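# Seat the kettle upright on its stud base

## Task

Stand the kettle upright on its base so that the base's stud sits within the ring on the kettle's underside, and make sure it stays that way with no help from the robot at the end.

## Robot and tools

Robot: two six-joint arms, left_arm and right_arm, mounted facing each other across a table. Both carry an identical five-finger right hand, so every hand axis and number means the same thing on either arm. There is a fixed camera cam_low plus cam_left_wrist and cam_right_wrist on the wrists, all 672x504.

World frame: origin on the table surface halfway between the two arm bases, +z up, table at z = 0, left_arm's base toward +y. Reported hand point positions are in metres, orientations as quaternions wxyz, velocities in m/s and rad/s. Reported positions may be slightly wrong, worse at long reach.

Hand point: a point fixed to the palm, 0.05 m in front of it, where the index pad would meet the thumb tip. Its own axes: +z along the straightened fingers (which extend 0.06 to 0.07 m past it), +y out of the palm, +x across the palm toward the little finger. A wrist bracket on the little-finger side sticks 0.03 m beyond the point in +y and 0.11 m across, and can collide. With the thumb swung in front of the palm the hand can wrap objects 0.035 to 0.08 m wide; turn the thumb before reaching the object.

The 28-number row (used by execute_actions and move): one flat list covering both arms, every value in [-1, 1]. First left_arm: dx, dy, dz, rx, ry, rz, then left_gripper little, ring, middle, index, thumb_bend, thumb_turn, force_limit, speed; then the same 14 for right_arm/right_gripper. dx..rz are an offset, not a pose: a displacement of the hand point expressed in its own axes, counted from its pose in the latest result that reported it (or from its current position for later calls within one reply). 1.0 equals 0.6 m or 180 degrees; rx, ry, rz form one rotation vector. All-zero offsets pull the arm back to that reference pose; they do not mean stay put. The hand values are absolute targets: fingers +1 straight, -1 curled; thumb_bend +1 straight, -1 bent; thumb_turn +1 beside the palm, -1 across it. A pinch is roughly index -0.22, thumb_bend -0.75, thumb_turn -0.57. force_limit maps -1..+1 to about 0..10 N at the fingertip (0..15 N for the thumb motors) and only stops closing. speed maps -1..+1 to near zero..full (full travel in 0.6 s); use -0.9 or slower for a gentle grip. To leave a hand unchanged, resend its last eight executed numbers, or before any, its hand_measured six plus hand_force_limit and hand_speed.

execute_actions: actions is a list holding at most one item. Empty list: just report the state. {"rows": [...], "steps": n}: up to 15 rows, n up to 15 control steps of 1/30 s (default 15); each row lasts one step, the final row repeats, and every row is measured from the same reference pose. {"steps": n} alone waits up to 300 steps counted from the previous result, thinking time included. pictures (true/false) chooses whether images come back. A refused call moves nothing.

move: target is one 28-number row as above. Each arm's hand point travels in a straight line toward its target, both finishing together, over 0.5 to 10 s (cut short at 10 s). speed is the top speed in m/s, 0.002 to 0.5, default 0.25; rotation is capped at twice that in rad/s. stop_force, 9 to 40 N for both arms, halts an arm's path once its wrist sensor feels that much extra push against the motion for two steps, then backs it up slightly; only reliable when the hand does not rotate, at very low speed, and it should be omitted when pulling away from something the hand is touching. Paths ignore obstacles and the other arm.

wait: seconds 0 to 10, sends nothing new. zoom_image: camera name and region [x0, y0, x1, y1] in pixels, at most 504x504. show_instructions: shows the reference image. finished_scene: scene number; ends and grades the scene irreversibly.

Control behaviour: each step the command is clipped to within 100 mm and 16 degrees of the measured pose; motion trails commands by about 0.17 s; position wins over orientation when both cannot be met. After an action the arm only continues to its last clipped pose, so check the result and send the remainder. Fingers keep moving toward their targets between calls, then lock (holding at least 15 N).

Results: a state line per arm with pose and velocities; a Hand target line with the pose being driven toward; 'pose unreachable' when the clearance check altered a command; HELD marking steps not sent; hand_measured, hand_stopped_by (moving, target, force, stalled, fault), hand_load_n (positive pushes the finger open; loads near zero mean the grip is lost); Wrist force and torque in the hand frame, noisy, offset up to about 4 N, saturating near 50 N; joint torques (drift-prone); MOTOR HOT from 70 °C. A move adds a 'move:' line with each arm's ending (done, off_target, moving, held, fault, contact) and limits (paced = command clipped; held = some steps blocked, after which the arm may jump fast).

Avoid: pushing past a firm contact (arms are stiff and fault easily), joint loads over the limits (132 N m for the first three joints, 24.6 N m for the wrist joints, including held weight), outside forces of 150 N, each of which freezes the arm for 10 s; arms touching each other with any part; long heavy holds that overheat motors; drops, slips, slams; and anything leaving the table, which fails the task. The kettle must stand on its own when the scene is ended.

Each tool is called after "Request:" as name(argument=value, ...), one argument or row to a line, values as JSON.

Reference images:

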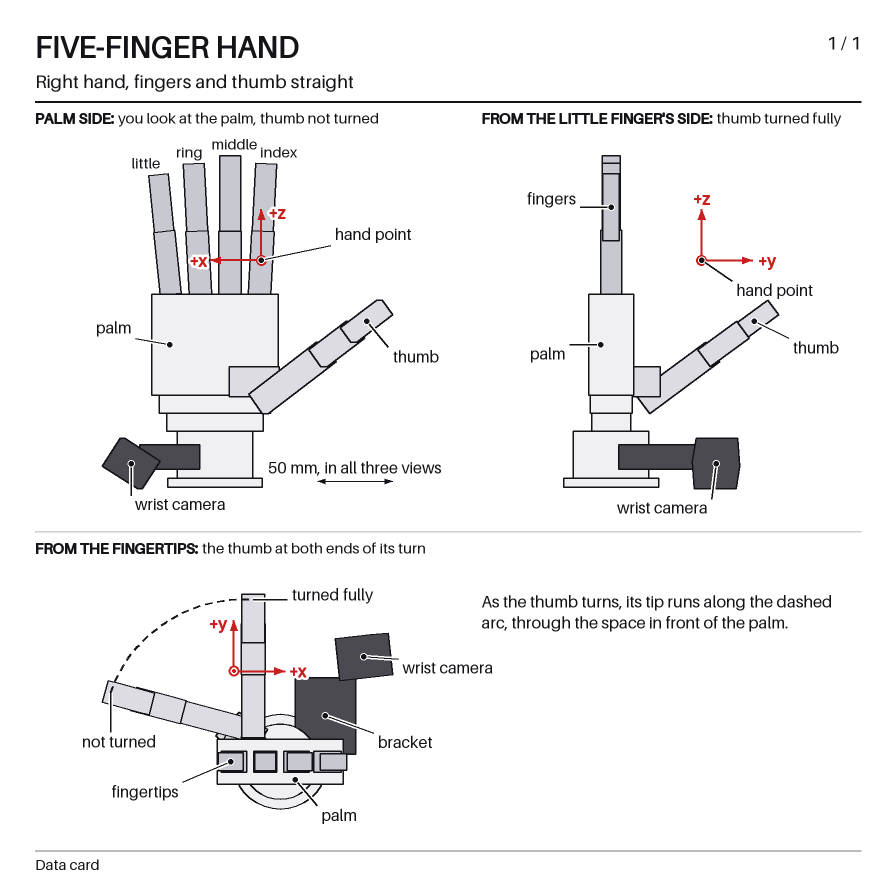

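## Session

Request:
execute_actions(
  actions=[],
)

Scene clock: 0.00 s of 4800.00 s.
left_arm: end_effector_position=(+0.3179, +0.4473, +0.4703) hand_measured=(+1.000, +1.000, +1.000, +1.000, +1.000, +1.000) hand_load_n=(+0.0, +0.0, +0.0, +0.0, +0.0, +0.0) hand_stopped_by=(target, target, target, target, target, target) hand_force_limit=0.00 hand_speed=-0.80 end_effector_quat_wxyz=(-0.002, +0.313, +0.950, +0.018) end_effector_velocity=(+0.000, -0.000, +0.000) end_effector_angular_velocity=(-0.001, -0.001, -0.000) | right_arm: end_effector_position=(+0.1082, -0.2831, +0.4738) hand_measured=(+1.000, +1.000, +1.000, +1.000, +1.000, +1.000) hand_load_n=(+0.0, +0.0, +0.0, +0.0, +0.0, +0.0) hand_stopped_by=(target, target, target, target, target, target) hand_force_limit=0.00 hand_speed=-0.80 end_effector_quat_wxyz=(-0.020, -0.380, +0.925, -0.001) end_effector_velocity=(+0.000, +0.000, +0.000) end_effector_angular_velocity=(+0.001, -0.001, -0.000)
Joint positions: left_arm=[ 0.551 -1.719  1.371  1.942  1.545 -1.897] | right_arm=[-1.208 -1.718  1.36   1.969  1.57  -1.864]
Joint velocities: left_arm=[-0.     0.    -0.001 -0.    -0.001  0.   ] | right_arm=[-0.     0.    -0.001 -0.001 -0.     0.   ]
Joint torques (N m, as the arm reports them, + toward a larger angle): no reading
Motor temperatures (°C, as the motors report them): left_arm=[30 30 30 37 38 38] | right_arm=[28 31 28 34 37 34]
Wrist force (N, on the end effector, along its own x y z axes, offset not removed): no reading
Wrist torque (N m, same axes, about the end effector's origin, offset not removed): no reading
Hand target (left_arm): +0.318, +0.447, +0.470; -0.002, +0.313, +0.950, +0.018
Hand target (right_arm): +0.108, -0.283, +0.474; -0.020, -0.380, +0.925, -0.001

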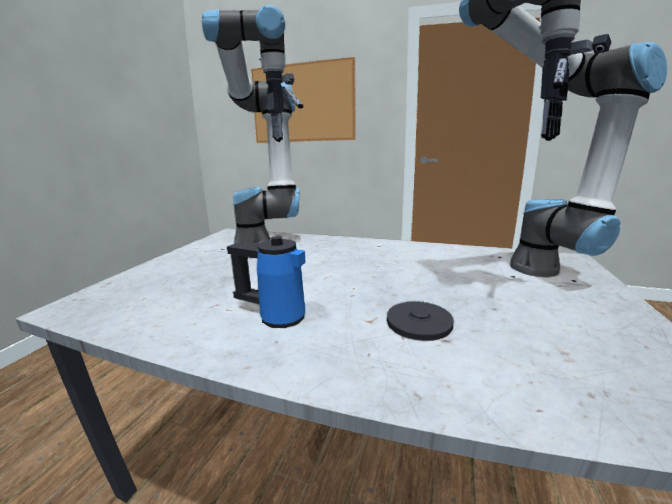

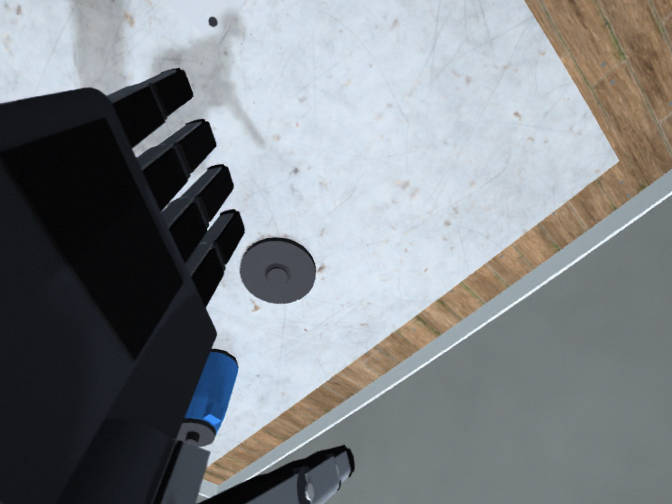

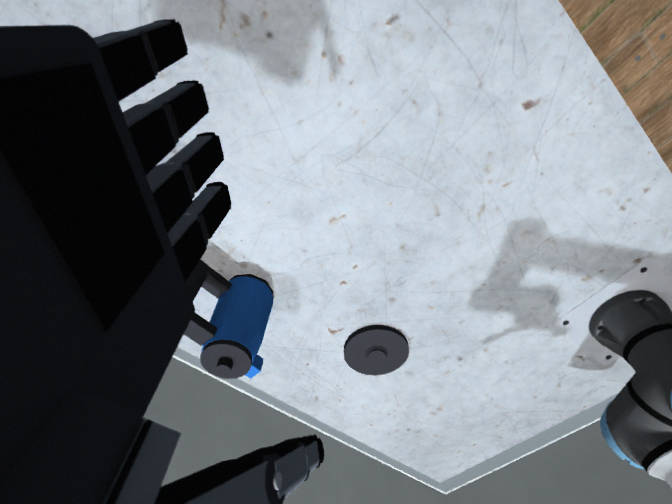

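Request:
move(
  target=[0,0,0,0,0,0,1,1,1,1,1,1,0,-0.8,-0.304,-0.575,0.457,0.194,-0.472,0.194,1,1,1,1,1,-1,0.6,0],
  speed=0.35,
)

Request:
zoom_image(
  camera="cam_low",
  region=[160,180,360,340],
)

Scene clock: 19.23 s of 4800.00 s.
left_arm: end_effector_position=(+0.3179, +0.4473, +0.4703) hand_measured=(+1.000, +1.000, +1.000, +1.000, +1.000, +1.000) hand_load_n=(+0.0, +0.0, +0.0, +0.0, +0.0, +0.0) hand_stopped_by=(target, target, target, target, target, target) hand_force_limit=0.00 hand_speed=-0.80 end_effector_quat_wxyz=(-0.002, +0.313, +0.950, +0.018) end_effector_velocity=(-0.000, -0.000, -0.000) end_effector_angular_velocity=(-0.001, +0.002, +0.000) | right_arm: end_effector_position=(+0.4707, -0.4052, +0.1884) hand_measured=(+1.000, +1.000, +1.000, +1.000, +1.000, -1.000) hand_load_n=(+0.0, +0.0, +0.0, +0.0, +0.0, +0.0) hand_stopped_by=(target, target, target, target, target, target) hand_force_limit=0.60 hand_speed=0.00 end_effector_quat_wxyz=(+0.694, -0.007, +0.720, -0.007) end_effector_velocity=(+0.001, +0.001, -0.001) end_effector_angular_velocity=(-0.001, -0.009, -0.007)
Joint positions: left_arm=[ 0.551 -1.719  1.371  1.942  1.545 -1.897] | right_arm=[-1.918 -1.694  2.633 -0.9    1.348 -1.599]
Joint velocities: left_arm=[ 0.    -0.     0.001 -0.     0.002 -0.   ] | right_arm=[ 0.017  0.016  0.001 -0.026  0.024  0.002]
Joint torques (N m, as the arm reports them, + toward a larger angle): left_arm=[ -1.03  -9.66 -18.57   2.13  -0.49   0.02] | right_arm=[ 7.03  2.58 -3.11 -3.42  2.94  1.14]
Motor temperatures (°C, as the motors report them): left_arm=[30 30 30 37 38 38] | right_arm=[28 31 28 34 37 34]
Wrist force (N, on the end effector, along its own x y z axes, offset not removed): left_arm=[0.9 0.6 1.9] | right_arm=[0.5 -1.0 2.5]
Wrist torque (N m, same axes, about the end effector's origin, offset not removed): left_arm=[-0.02 -0.09 0.20] | right_arm=[-0.39 -0.20 -0.17]
Hand target (left_arm): +0.318, +0.447, +0.470; -0.002, +0.313, +0.950, +0.018
Hand target (right_arm): +0.471, -0.405, +0.188; +0.694, -0.007, +0.720, -0.007
Off the commanded pose (left_arm): 0.000 m, 0 deg.
Off the commanded pose (right_arm): 0.000 m, 0 deg.
After step 90, 12.83 s passed at rest.
move: done
camera_calibration (this result's frames):
cam_left_wrist: T_world_to_cam=[[0.721869, 0.69036, 0.048048, -0.562045], [0.577292, -0.639019, 0.508318, -0.133534], [0.381626, -0.339202, -0.859828, 0.565138], [0, 0, 0, 1]] pos_world=[0.26714, 0.494378, 0.580805]
cam_right_wrist: T_world_to_cam=[[0.0167431, 0.998947, 0.0427213, 0.386456], [-0.518491, -0.027859, 0.854629, 0.0700207], [0.854919, -0.0364597, 0.517479, -0.381559], [0, 0, 0, 1]] pos_world=[0.356036, -0.39801, 0.121097]

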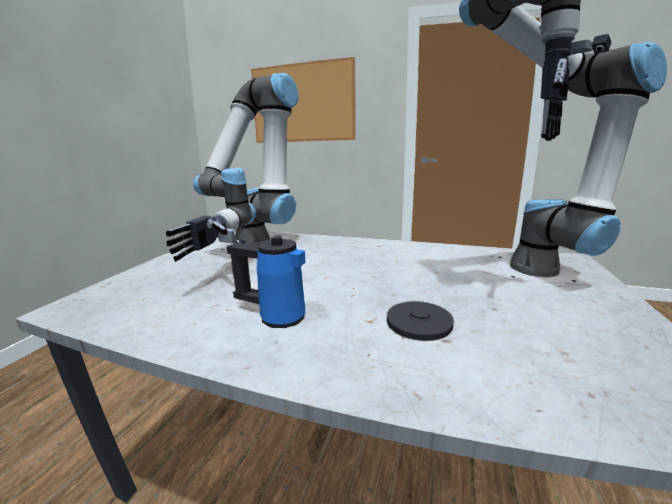

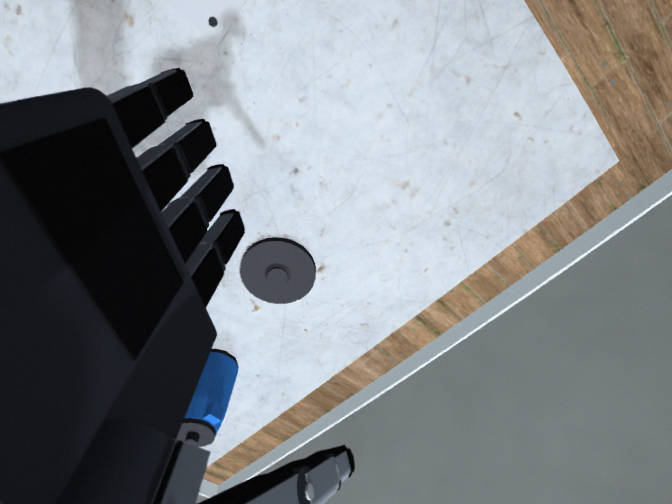

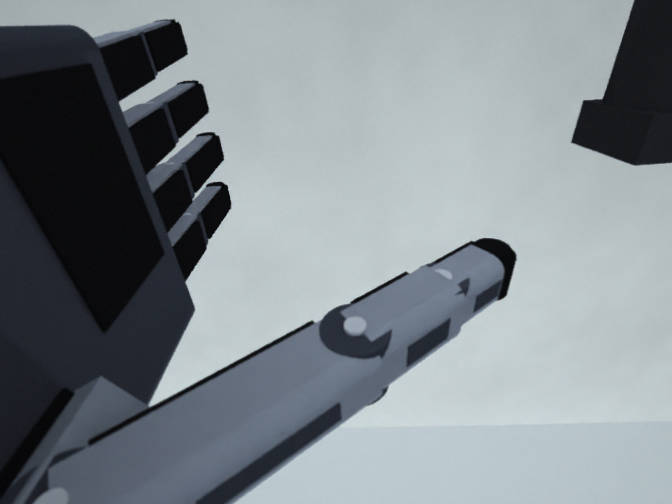

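Region (160, 180, 360, 340) of cam_low's 672x504 image, scaled by 2.520, with more detail than that image has; it fills the top 403 rows of this view, and the rest is white.

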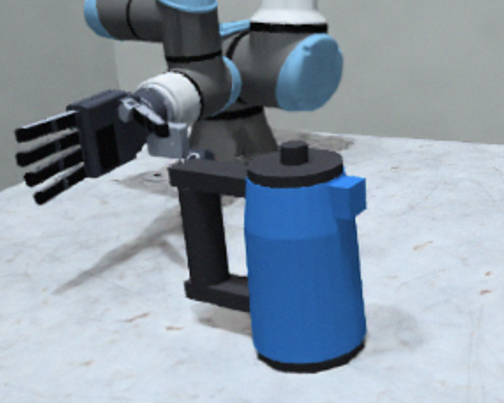

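Request:
move(
  target=[0,0,0,0,0,0,1,1,1,1,1,1,0,-0.8,0.1,0.267,-0.06,0,-0.011,0,1,1,1,1,0.2,-1,0.6,0],
)

Request:
zoom_image(
  camera="cam_low",
  region=[160,180,360,340],
)

Scene clock: 33.53 s of 4800.00 s.
left_arm: end_effector_position=(+0.3179, +0.4473, +0.4703) hand_measured=(+1.000, +1.000, +1.000, +1.000, +1.000, +1.000) hand_load_n=(+0.0, +0.0, +0.0, +0.0, +0.0, +0.0) hand_stopped_by=(target, target, target, target, target, target) hand_force_limit=0.00 hand_speed=-0.80 end_effector_quat_wxyz=(-0.002, +0.313, +0.950, +0.018) end_effector_velocity=(-0.001, +0.000, +0.001) end_effector_angular_velocity=(-0.005, -0.001, +0.000) | right_arm: end_effector_position=(+0.4323, -0.2462, +0.1270) hand_measured=(+1.000, +1.000, +1.000, +1.000, +0.200, -1.000) hand_load_n=(+0.0, +0.0, +0.0, +0.0, +0.0, +0.0) hand_stopped_by=(target, target, target, target, target, target) hand_force_limit=0.60 hand_speed=0.00 end_effector_quat_wxyz=(+0.706, -0.008, +0.708, -0.006) end_effector_velocity=(+0.001, +0.002, -0.001) end_effector_angular_velocity=(-0.001, -0.003, -0.012)
Joint positions: left_arm=[ 0.551 -1.719  1.371  1.942  1.545 -1.897] | right_arm=[-1.168 -1.254  2.474 -1.216  2.097 -1.588]
Joint velocities: left_arm=[ 0.    -0.003 -0.002  0.     0.002 -0.   ] | right_arm=[ 0.017  0.012 -0.011 -0.005  0.029 -0.003]
Joint torques (N m, as the arm reports them, + toward a larger angle): left_arm=[ -1.5   -9.31 -18.64   2.17  -0.38   0.  ] | right_arm=[  6.61 -11.93 -18.91  -3.17   2.31  -1.38]
Motor temperatures (°C, as the motors report them): left_arm=[30 30 30 37 38 38] | right_arm=[28 31 28 34 37 34]
Wrist force (N, on the end effector, along its own x y z axes, offset not removed): left_arm=[0.0 1.2 1.4] | right_arm=[1.1 -0.7 5.2]
Wrist torque (N m, same axes, about the end effector's origin, offset not removed): left_arm=[0.09 0.03 0.10] | right_arm=[-0.49 -0.36 0.03]
Hand target (left_arm): +0.318, +0.447, +0.470; -0.002, +0.313, +0.950, +0.018
Hand target (right_arm): +0.432, -0.246, +0.127; +0.706, -0.007, +0.708, -0.007
Off the commanded pose (left_arm): 0.000 m, 0 deg.
Off the commanded pose (right_arm): 0.000 m, 0 deg.
After step 90, 9.97 s passed at rest.
move: done
camera_calibration (this result's frames):
cam_left_wrist: T_world_to_cam=[[0.721869, 0.69036, 0.048048, -0.562045], [0.577293, -0.639019, 0.508318, -0.133534], [0.381626, -0.339202, -0.859828, 0.565138], [0, 0, 0, 1]] pos_world=[0.26714, 0.494378, 0.580805]
cam_right_wrist: T_world_to_cam=[[0.0132397, 0.998972, 0.043355, 0.232379], [-0.547286, -0.0290479, 0.836442, 0.121478], [0.836841, -0.0348018, 0.546339, -0.306648], [0, 0, 0, 1]] pos_world=[0.320022, -0.239284, 0.05585]

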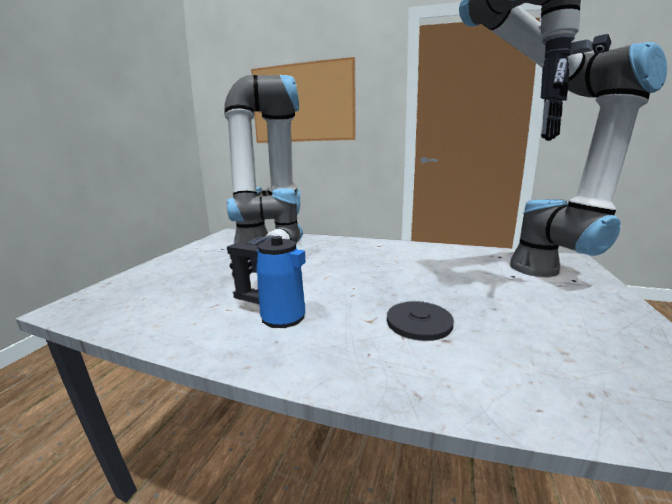

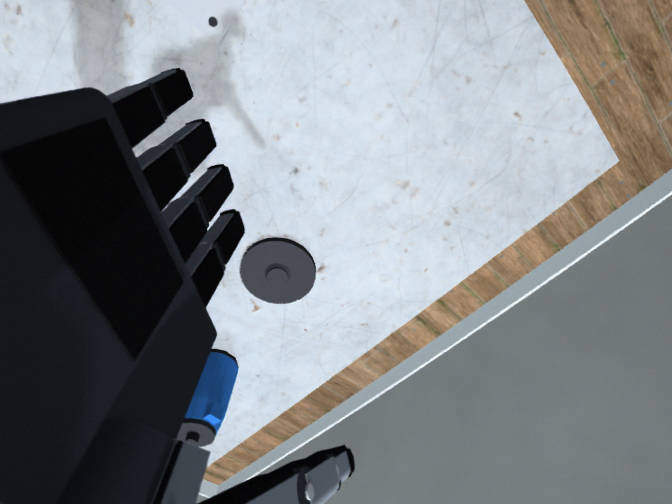

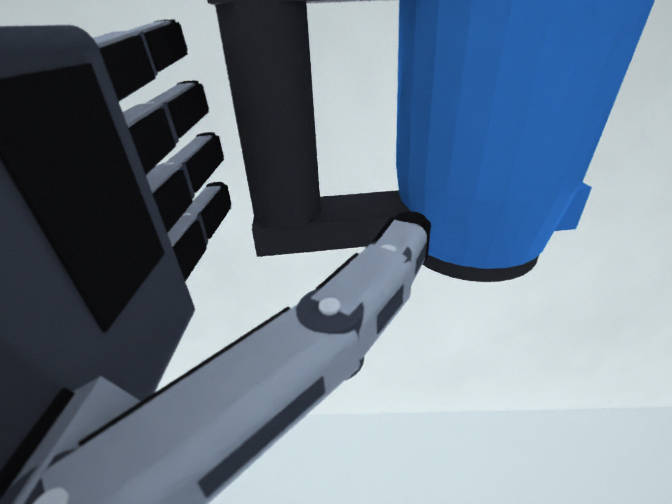

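Region (160, 180, 360, 340) of cam_low's 672x504 image, scaled by 2.520, with more detail than that image has; it fills the top 403 rows of this view, and the rest is white.

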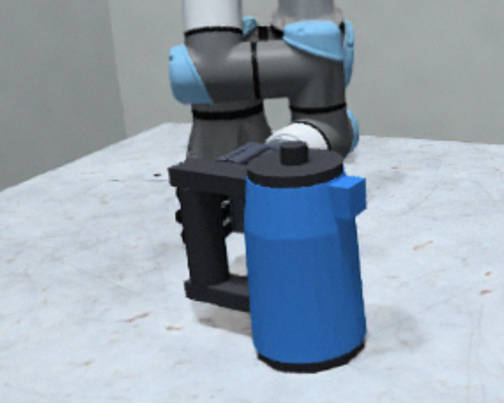

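Request:
move(
  target=[0,0,0,0,0,0,1,1,1,1,1,1,0,-0.8,0.007,-0.013,0.14,0,0,0,1,1,1,1,0.0,-1,0.6,0],
  speed=0.06,
)

Scene clock: 42.83 s of 4800.00 s.
left_arm: end_effector_position=(+0.3179, +0.4473, +0.4703) hand_measured=(+1.000, +1.000, +1.000, +1.000, +1.000, +1.000) hand_load_n=(+0.0, +0.0, +0.0, +0.0, +0.0, +0.0) hand_stopped_by=(target, target, target, target, target, target) hand_force_limit=0.00 hand_speed=-0.80 end_effector_quat_wxyz=(-0.002, +0.313, +0.950, +0.018) end_effector_velocity=(+0.000, -0.000, -0.000) end_effector_angular_velocity=(+0.001, -0.001, -0.000) | right_arm: end_effector_position=(+0.5161, -0.2540, +0.1227) hand_measured=(+1.000, +1.000, +1.000, +1.000, +0.000, -1.000) hand_load_n=(+0.0, +0.0, +0.0, +0.0, +0.0, +0.0) hand_stopped_by=(target, target, target, target, target, target) hand_force_limit=0.60 hand_speed=0.00 end_effector_quat_wxyz=(+0.706, -0.008, +0.708, -0.006) end_effector_velocity=(+0.002, +0.000, -0.000) end_effector_angular_velocity=(+0.000, +0.000, +0.001)
Joint positions: left_arm=[ 0.551 -1.719  1.371  1.942  1.545 -1.897] | right_arm=[-1.317 -1.172  2.338 -1.162  1.948 -1.589]
Joint velocities: left_arm=[ 0.     0.001 -0.    -0.    -0.001  0.   ] | right_arm=[-0.002  0.002 -0.004  0.002 -0.003  0.   ]
Joint torques (N m, as the arm reports them, + toward a larger angle): left_arm=[ -1.96  -9.12 -18.32   2.17  -0.51   0.07] | right_arm=[ -8.14 -14.82 -22.4    0.27  -2.72  -1.32]
Motor temperatures (°C, as the motors report them): left_arm=[30 30 30 37 38 38] | right_arm=[28 31 28 34 37 34]
Wrist force (N, on the end effector, along its own x y z axes, offset not removed): left_arm=[-0.1 1.2 -0.1] | right_arm=[0.5 -2.2 2.6]
Wrist torque (N m, same axes, about the end effector's origin, offset not removed): left_arm=[0.20 0.00 0.02] | right_arm=[-0.59 -0.16 -0.02]
Hand target (left_arm): +0.318, +0.447, +0.470; -0.002, +0.313, +0.950, +0.018
Hand target (right_arm): +0.516, -0.254, +0.123; +0.706, -0.008, +0.708, -0.006
Off the commanded pose (left_arm): 0.000 m, 0 deg.
Off the commanded pose (right_arm): 0.000 m, 0 deg.
After step 90, 4.47 s passed at rest.
move: done
camera_calibration (this result's frames):
cam_left_wrist: T_world_to_cam=[[0.721869, 0.69036, 0.0480476, -0.562045], [0.577293, -0.639019, 0.508319, -0.133534], [0.381626, -0.339202, -0.859828, 0.565138], [0, 0, 0, 1]] pos_world=[0.26714, 0.494378, 0.580804]
cam_right_wrist: T_world_to_cam=[[0.0132565, 0.998973, 0.0433207, 0.239161], [-0.547307, -0.0290091, 0.836429, 0.170716], [0.836827, -0.0347979, 0.546361, -0.374675], [0, 0, 0, 1]] pos_world=[0.403802, -0.247001, 0.0515553]

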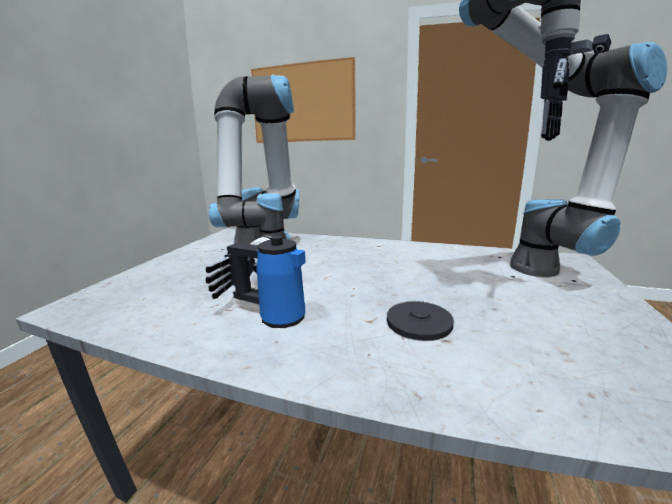

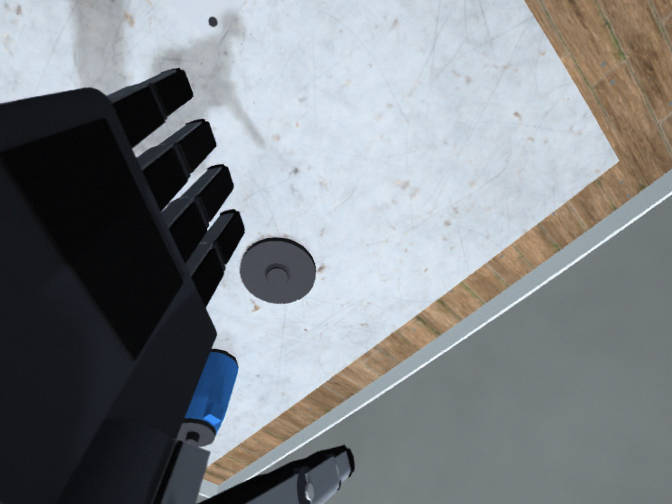

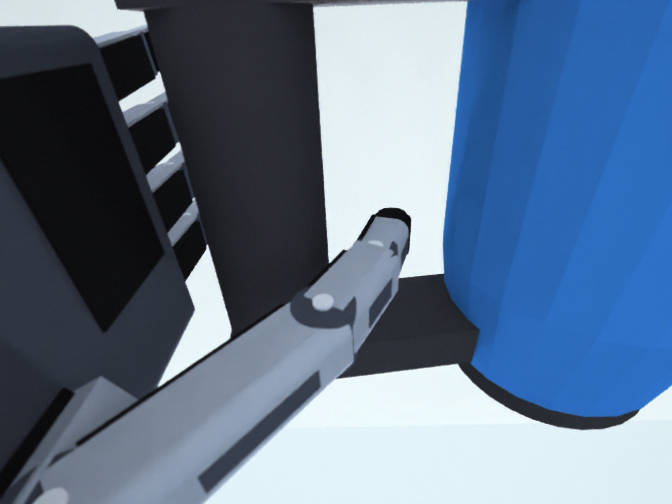

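Request:
move(
  target=[0,0,0,0,0,0,1,1,1,1,1,1,0,-0.8,0,0.012,0.01,0,0,0,1,1,1,1,0.0,-1,0.6,0],
  speed=0.03,
)

Request:
move(
  target=[0,0,0,0,0,0,1,1,1,1,1,1,0,-0.8,0,0,0,0,0,0,-1,-1,-1,-1,-1,-1,1,-0.4],
)

Scene clock: 46.87 s of 4800.00 s.
left_arm: end_effector_position=(+0.3179, +0.4473, +0.4703) hand_measured=(+1.000, +1.000, +1.000, +1.000, +1.000, +1.000) hand_load_n=(+0.0, +0.0, +0.0, +0.0, +0.0, +0.0) hand_stopped_by=(target, target, target, target, target, target) hand_force_limit=0.00 hand_speed=-0.80 end_effector_quat_wxyz=(-0.002, +0.313, +0.950, +0.018) end_effector_velocity=(+0.000, -0.000, -0.000) end_effector_angular_velocity=(+0.000, -0.000, -0.000) | right_arm: end_effector_position=(+0.5219, -0.2469, +0.1226) hand_measured=(+1.000, +1.000, +1.000, +1.000, +0.000, -1.000) hand_load_n=(+0.0, +0.0, +0.0, +0.0, +0.0, +0.0) hand_stopped_by=(target, target, target, target, target, target) hand_force_limit=0.60 hand_speed=0.00 end_effector_quat_wxyz=(+0.706, -0.008, +0.708, -0.006) end_effector_velocity=(+0.001, +0.003, -0.000) end_effector_angular_velocity=(-0.000, -0.000, +0.002)
Joint positions: left_arm=[ 0.551 -1.719  1.371  1.942  1.545 -1.897] | right_arm=[-1.303 -1.159  2.312 -1.149  1.961 -1.589]
Joint velocities: left_arm=[-0.     0.001  0.001 -0.001 -0.     0.   ] | right_arm=[ 0.005  0.003 -0.006  0.003  0.004 -0.   ]
Joint torques (N m, as the arm reports them, + toward a larger angle): left_arm=[ -1.36  -9.41 -18.33   2.16  -0.53   0.08] | right_arm=[  8.41 -17.75 -22.97   1.19   3.05   1.28]
Motor temperatures (°C, as the motors report them): left_arm=[30 30 30 37 38 38] | right_arm=[28 31 28 34 37 34]
Wrist force (N, on the end effector, along its own x y z axes, offset not removed): left_arm=[0.2 1.9 1.2] | right_arm=[-0.6 -4.1 2.1]
Wrist torque (N m, same axes, about the end effector's origin, offset not removed): left_arm=[0.15 0.00 0.08] | right_arm=[-0.70 0.09 -0.12]
Hand target (left_arm): +0.318, +0.447, +0.470; -0.002, +0.313, +0.950, +0.018
Hand target (right_arm): +0.522, -0.247, +0.123; +0.706, -0.008, +0.708, -0.006
Off the commanded pose (left_arm): 0.000 m, 0 deg.
Off the commanded pose (right_arm): 0.000 m, 0 deg.
After step 90, 0.27 s passed at rest.
move: done
camera_calibration (this result's frames):
cam_left_wrist: T_world_to_cam=[[0.721869, 0.69036, 0.048048, -0.562045], [0.577293, -0.639019, 0.508318, -0.133534], [0.381626, -0.339202, -0.859828, 0.565138], [0, 0, 0, 1]] pos_world=[0.26714, 0.494378, 0.580805]
cam_right_wrist: T_world_to_cam=[[0.0132322, 0.998974, 0.0433029, 0.232087], [-0.547317, -0.029007, 0.836423, 0.174234], [0.836821, -0.0347681, 0.546372, -0.379226], [0, 0, 0, 1]] pos_world=[0.409634, -0.23998, 0.0514156]

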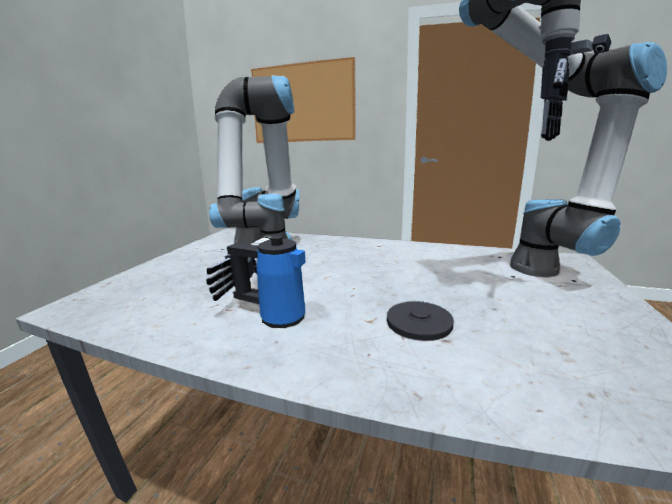

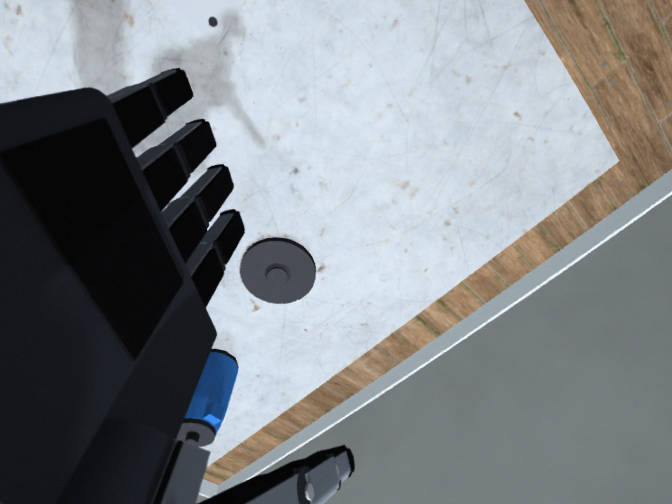

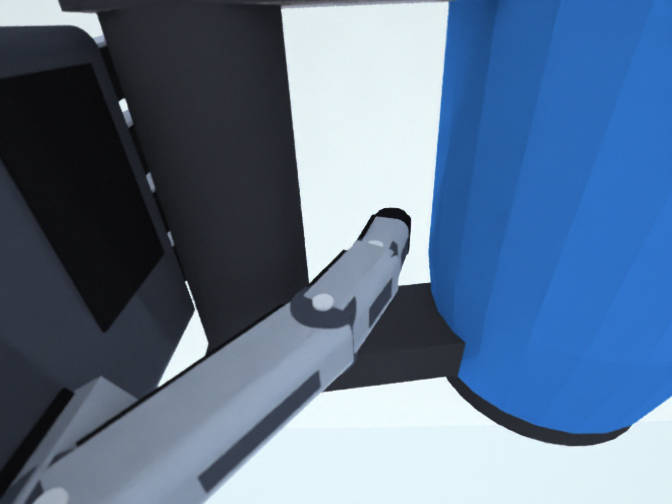

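Scene clock: 48.67 s of 4800.00 s.
left_arm: end_effector_position=(+0.3179, +0.4473, +0.4703) hand_measured=(+1.000, +1.000, +1.000, +1.000, +1.000, +1.000) hand_load_n=(+0.0, +0.0, +0.0, +0.0, +0.0, +0.0) hand_stopped_by=(target, target, target, target, target, target) hand_force_limit=0.00 hand_speed=-0.80 end_effector_quat_wxyz=(-0.002, +0.313, +0.950, +0.018) end_effector_velocity=(-0.000, +0.000, -0.000) end_effector_angular_velocity=(+0.001, +0.001, +0.000) | right_arm: end_effector_position=(+0.5220, -0.2469, +0.1227) hand_measured=(-0.518, -0.492, -0.250, -0.258, -0.798, -1.000) hand_load_n=(+11.5, +7.0, +9.0, +9.0, +16.5, +5.0) hand_stopped_by=(force, force, force, force, force, target) hand_force_limit=1.00 hand_speed=-0.40 end_effector_quat_wxyz=(+0.706, -0.008, +0.708, -0.006) end_effector_velocity=(-0.001, +0.001, -0.000) end_effector_angular_velocity=(-0.001, +0.001, +0.002)
Joint positions: left_arm=[ 0.551 -1.719  1.371  1.942  1.545 -1.897] | right_arm=[-1.303 -1.159  2.312 -1.149  1.961 -1.589]
Joint velocities: left_arm=[ 0.    -0.001  0.001  0.001  0.001 -0.   ] | right_arm=[ 0.002  0.    -0.     0.001  0.    -0.   ]
Joint torques (N m, as the arm reports them, + toward a larger angle): left_arm=[ -1.45  -9.21 -17.83   2.19  -0.55   0.03] | right_arm=[ -5.66 -22.36   2.01   4.99  -1.61  -0.83]
Motor temperatures (°C, as the motors report them): left_arm=[30 30 30 37 38 38] | right_arm=[28 31 28 34 37 34]
Wrist force (N, on the end effector, along its own x y z axes, offset not removed): left_arm=[1.4 0.8 0.2] | right_arm=[-9.0 0.1 2.9]
Wrist torque (N m, same axes, about the end effector's origin, offset not removed): left_arm=[0.09 -0.10 0.18] | right_arm=[-0.34 -1.43 0.96]
Hand target (left_arm): +0.318, +0.447, +0.470; -0.002, +0.313, +0.950, +0.018
Hand target (right_arm): +0.522, -0.247, +0.123; +0.706, -0.008, +0.708, -0.006
Off the commanded pose (left_arm): 0.000 m, 0 deg.
Off the commanded pose (right_arm): 0.000 m, 0 deg.
move: done
camera_calibration (this result's frames):
cam_left_wrist: T_world_to_cam=[[0.721869, 0.69036, 0.048048, -0.562045], [0.577293, -0.639019, 0.508319, -0.133534], [0.381626, -0.339202, -0.859828, 0.565138], [0, 0, 0, 1]] pos_world=[0.26714, 0.494378, 0.580805]
cam_right_wrist: T_world_to_cam=[[0.0132016, 0.998968, 0.0434616, 0.232066], [-0.547594, -0.0291452, 0.836236, 0.174269], [0.83664, -0.034839, 0.546644, -0.37927], [0, 0, 0, 1]] pos_world=[0.409678, -0.239961, 0.0515094]

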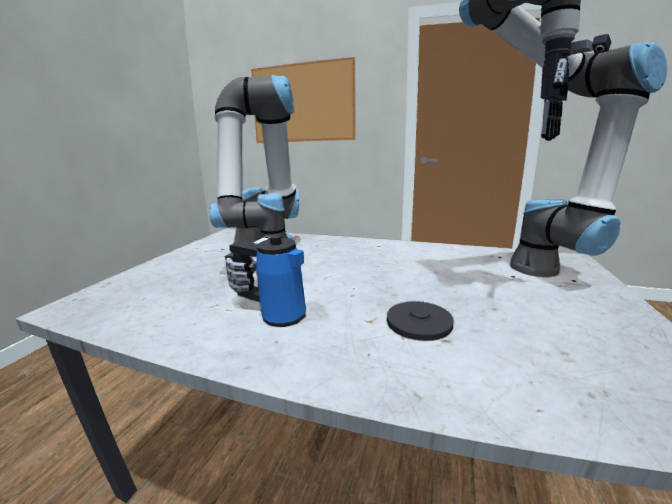

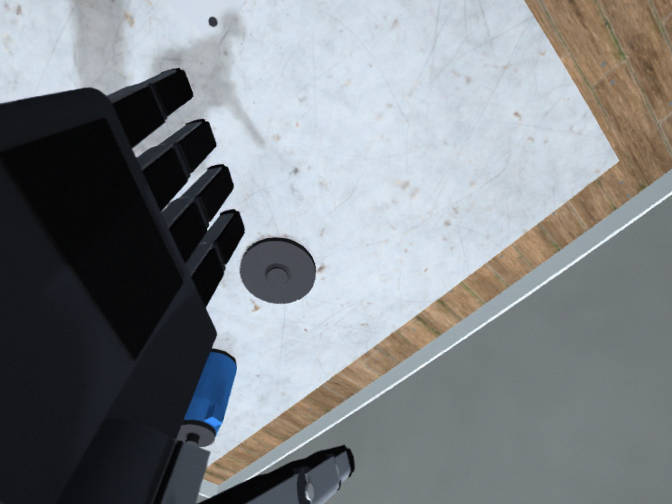

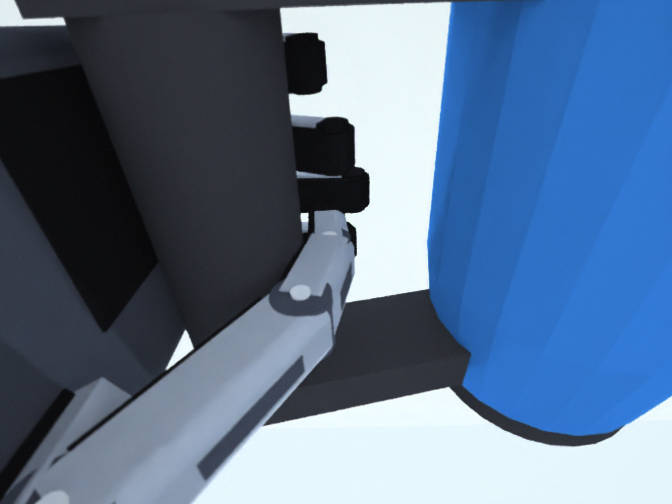

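Request:
move(
  target=[0,0,0,0,0,0,1,1,1,1,1,1,0,-0.8,-0.12,0.03,0,0,0,0,-1,-1,-1,-1,-1,-1,1,-0.4],
  speed=0.08,
)

Request:
move(
  target=[0,0,0,0,0,0,1,1,1,1,1,1,0,-0.8,0,0.5,-0.09,0,0,0,-1,-1,-1,-1,-1,-1,1,-0.4],
  speed=0.15,
)

Request:
zoom_image(
  camera="cam_low",
  region=[320,190,520,350],
)

Scene clock: 53.63 s of 4800.00 s.
left_arm: end_effector_position=(+0.3179, +0.4473, +0.4703) hand_measured=(+1.000, +1.000, +1.000, +1.000, +1.000, +1.000) hand_load_n=(+0.0, +0.0, +0.0, +0.0, +0.0, +0.0) hand_stopped_by=(target, target, target, target, target, target) hand_force_limit=0.00 hand_speed=-0.80 end_effector_quat_wxyz=(-0.002, +0.313, +0.950, +0.018) end_effector_velocity=(+0.000, -0.000, +0.000) end_effector_angular_velocity=(-0.001, -0.001, -0.001) | right_arm: end_effector_position=(+0.5221, -0.2277, +0.1942) hand_measured=(-0.520, -0.492, -0.250, -0.258, -0.798, -1.000) hand_load_n=(+0.0, +1.0, +11.0, +10.5, +14.5, +1.0) hand_stopped_by=(force, force, force, force, force, target) hand_force_limit=1.00 hand_speed=-0.40 end_effector_quat_wxyz=(+0.706, -0.008, +0.708, -0.006) end_effector_velocity=(+0.001, +0.000, +0.003) end_effector_angular_velocity=(+0.002, +0.000, -0.001)
Joint positions: left_arm=[ 0.551 -1.719  1.371  1.942  1.545 -1.897] | right_arm=[-1.251 -1.325  2.235 -0.907  2.013 -1.589]
Joint velocities: left_arm=[-0.    -0.001 -0.001 -0.    -0.     0.001] | right_arm=[ 0.001 -0.005 -0.005  0.01   0.002  0.002]
Joint torques (N m, as the arm reports them, + toward a larger angle): left_arm=[ -1.64  -8.99 -18.53   2.12  -0.55  -0.02] | right_arm=[  6.02 -34.39 -27.8   -0.55   2.71   2.  ]
Motor temperatures (°C, as the motors report them): left_arm=[30 30 30 37 38 38] | right_arm=[28 31 28 34 37 34]
Wrist force (N, on the end effector, along its own x y z axes, offset not removed): left_arm=[0.1 1.9 0.3] | right_arm=[6.7 -1.8 1.3]
Wrist torque (N m, same axes, about the end effector's origin, offset not removed): left_arm=[0.28 0.01 0.13] | right_arm=[-0.40 -0.22 -0.66]
Hand target (left_arm): +0.318, +0.447, +0.470; -0.002, +0.313, +0.950, +0.018
Hand target (right_arm): +0.522, -0.228, +0.194; +0.706, -0.008, +0.708, -0.006
Off the commanded pose (left_arm): 0.000 m, 0 deg.
Off the commanded pose (right_arm): 0.000 m, 0 deg.
After step 90, 0.60 s passed at rest.
move: done
camera_calibration (this result's frames):
cam_left_wrist: T_world_to_cam=[[0.721869, 0.69036, 0.0480479, -0.562045], [0.577293, -0.639019, 0.508318, -0.133534], [0.381626, -0.339201, -0.859828, 0.565138], [0, 0, 0, 1]] pos_world=[0.26714, 0.494378, 0.580805]
cam_right_wrist: T_world_to_cam=[[0.0131638, 0.998968, 0.04348, 0.209803], [-0.547693, -0.0291771, 0.83617, 0.115207], [0.836576, -0.0348209, 0.546744, -0.417727], [0, 0, 0, 1]] pos_world=[0.409797, -0.220771, 0.122935]

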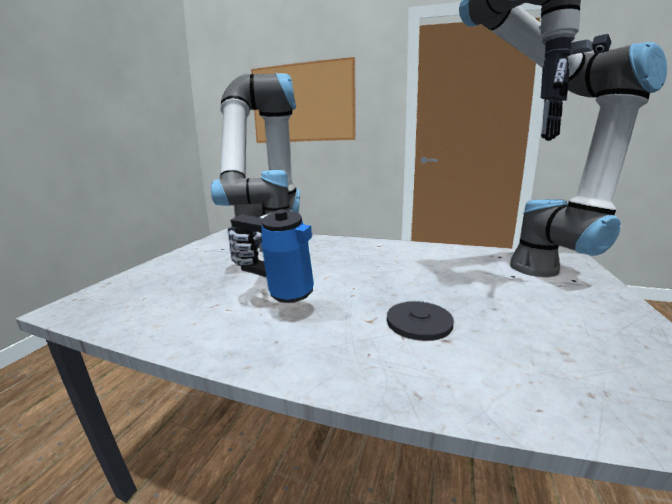

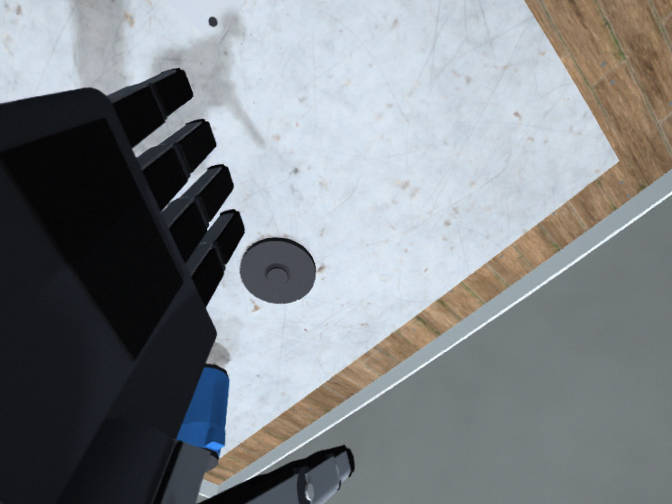

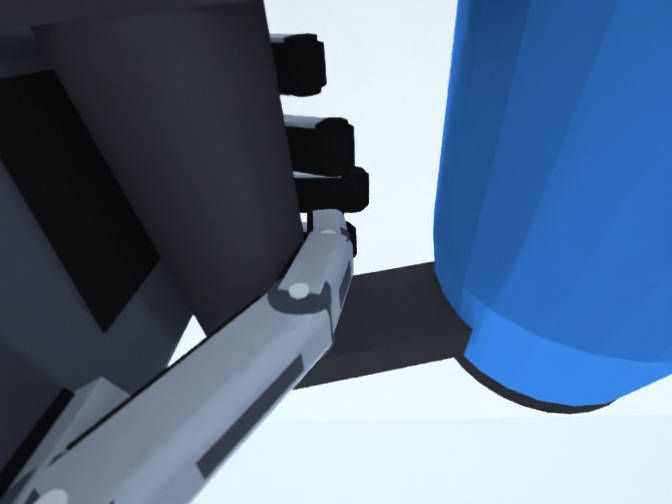

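Scene clock: 56.23 s of 4800.00 s.
left_arm: end_effector_position=(+0.3179, +0.4473, +0.4703) hand_measured=(+1.000, +1.000, +1.000, +1.000, +1.000, +1.000) hand_load_n=(+0.0, +0.0, +0.0, +0.0, +0.0, +0.0) hand_stopped_by=(target, target, target, target, target, target) hand_force_limit=0.00 hand_speed=-0.80 end_effector_quat_wxyz=(-0.002, +0.313, +0.950, +0.018) end_effector_velocity=(-0.000, +0.000, +0.001) end_effector_angular_velocity=(-0.001, -0.001, +0.000) | right_arm: end_effector_position=(+0.4674, +0.0719, +0.1891) hand_measured=(-0.520, -0.492, -0.250, -0.258, -0.798, -1.000) hand_load_n=(+0.0, +1.0, +11.0, +10.5, +14.5, +1.0) hand_stopped_by=(force, force, force, force, force, target) hand_force_limit=1.00 hand_speed=-0.40 end_effector_quat_wxyz=(+0.706, -0.008, +0.708, -0.006) end_effector_velocity=(-0.001, +0.003, +0.000) end_effector_angular_velocity=(+0.000, +0.001, +0.001)
Joint positions: left_arm=[ 0.551 -1.719  1.371  1.942  1.545 -1.897] | right_arm=[-0.685 -0.883  1.512 -0.624  2.58  -1.585]
Joint velocities: left_arm=[ 0.    -0.001 -0.001  0.001 -0.    -0.   ] | right_arm=[ 0.004  0.005 -0.01   0.007  0.003  0.002]
Joint torques (N m, as the arm reports them, + toward a larger angle): left_arm=[ -1.83  -9.35 -18.91   2.18  -0.49   0.  ] | right_arm=[  6.87 -41.27 -31.97  -0.02   2.31   2.2 ]
Motor temperatures (°C, as the motors report them): left_arm=[30 30 30 37 38 38] | right_arm=[28 31 28 34 37 34]
Wrist force (N, on the end effector, along its own x y z axes, offset not removed): left_arm=[1.3 0.4 1.1] | right_arm=[6.9 -0.4 2.6]
Wrist torque (N m, same axes, about the end effector's origin, offset not removed): left_arm=[-0.05 -0.21 0.17] | right_arm=[-0.27 -0.41 -0.41]
Hand target (left_arm): +0.318, +0.447, +0.470; -0.002, +0.313, +0.950, +0.018
Hand target (right_arm): +0.467, +0.072, +0.189; +0.706, -0.007, +0.708, -0.006
Off the commanded pose (left_arm): 0.000 m, 0 deg.
Off the commanded pose (right_arm): 0.001 m, 0 deg.
move: done
camera_calibration (this result's frames):
cam_left_wrist: T_world_to_cam=[[0.721869, 0.69036, 0.0480477, -0.562045], [0.577293, -0.639019, 0.508319, -0.133534], [0.381626, -0.339202, -0.859828, 0.565138], [0, 0, 0, 1]] pos_world=[0.26714, 0.494378, 0.580805]
cam_right_wrist: T_world_to_cam=[[0.0130439, 0.998966, 0.0435602, -0.0885172], [-0.547743, -0.0293077, 0.836133, 0.0982316], [0.836545, -0.0347662, 0.546794, -0.358793], [0, 0, 0, 1]] pos_world=[0.355106, 0.0788307, 0.117907]

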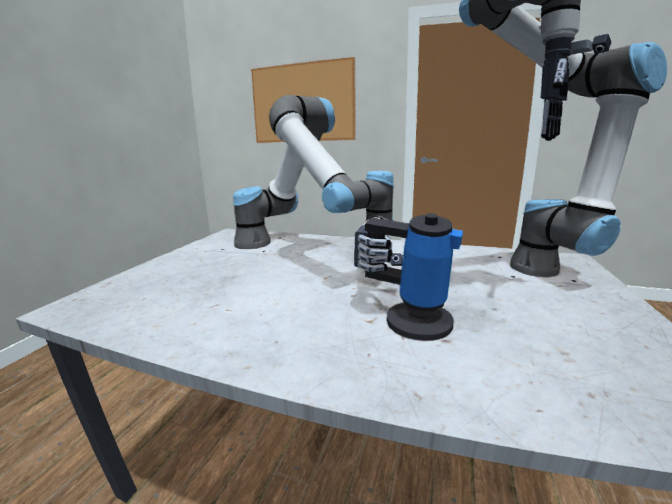

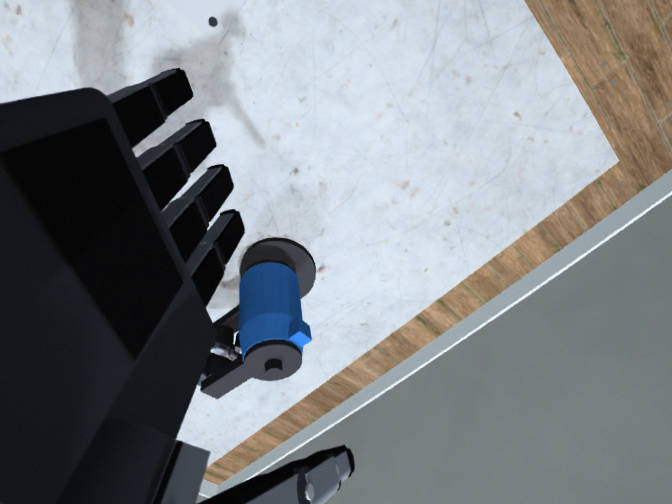

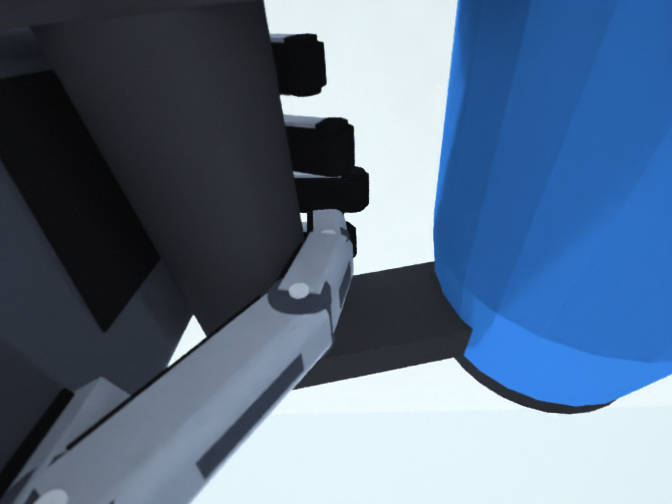

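Region (320, 190, 520, 350) of cam_low's 672x504 image, scaled by 2.520, with more detail than that image has; it fills the top 403 rows of this view, and the rest is white.

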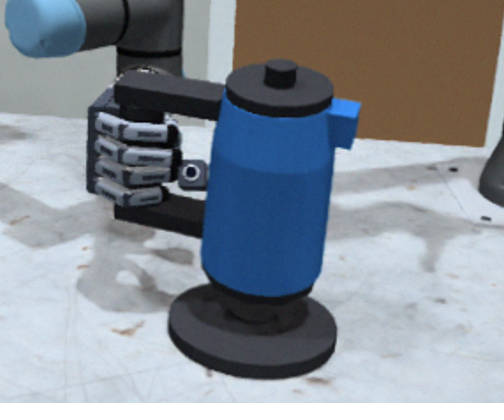

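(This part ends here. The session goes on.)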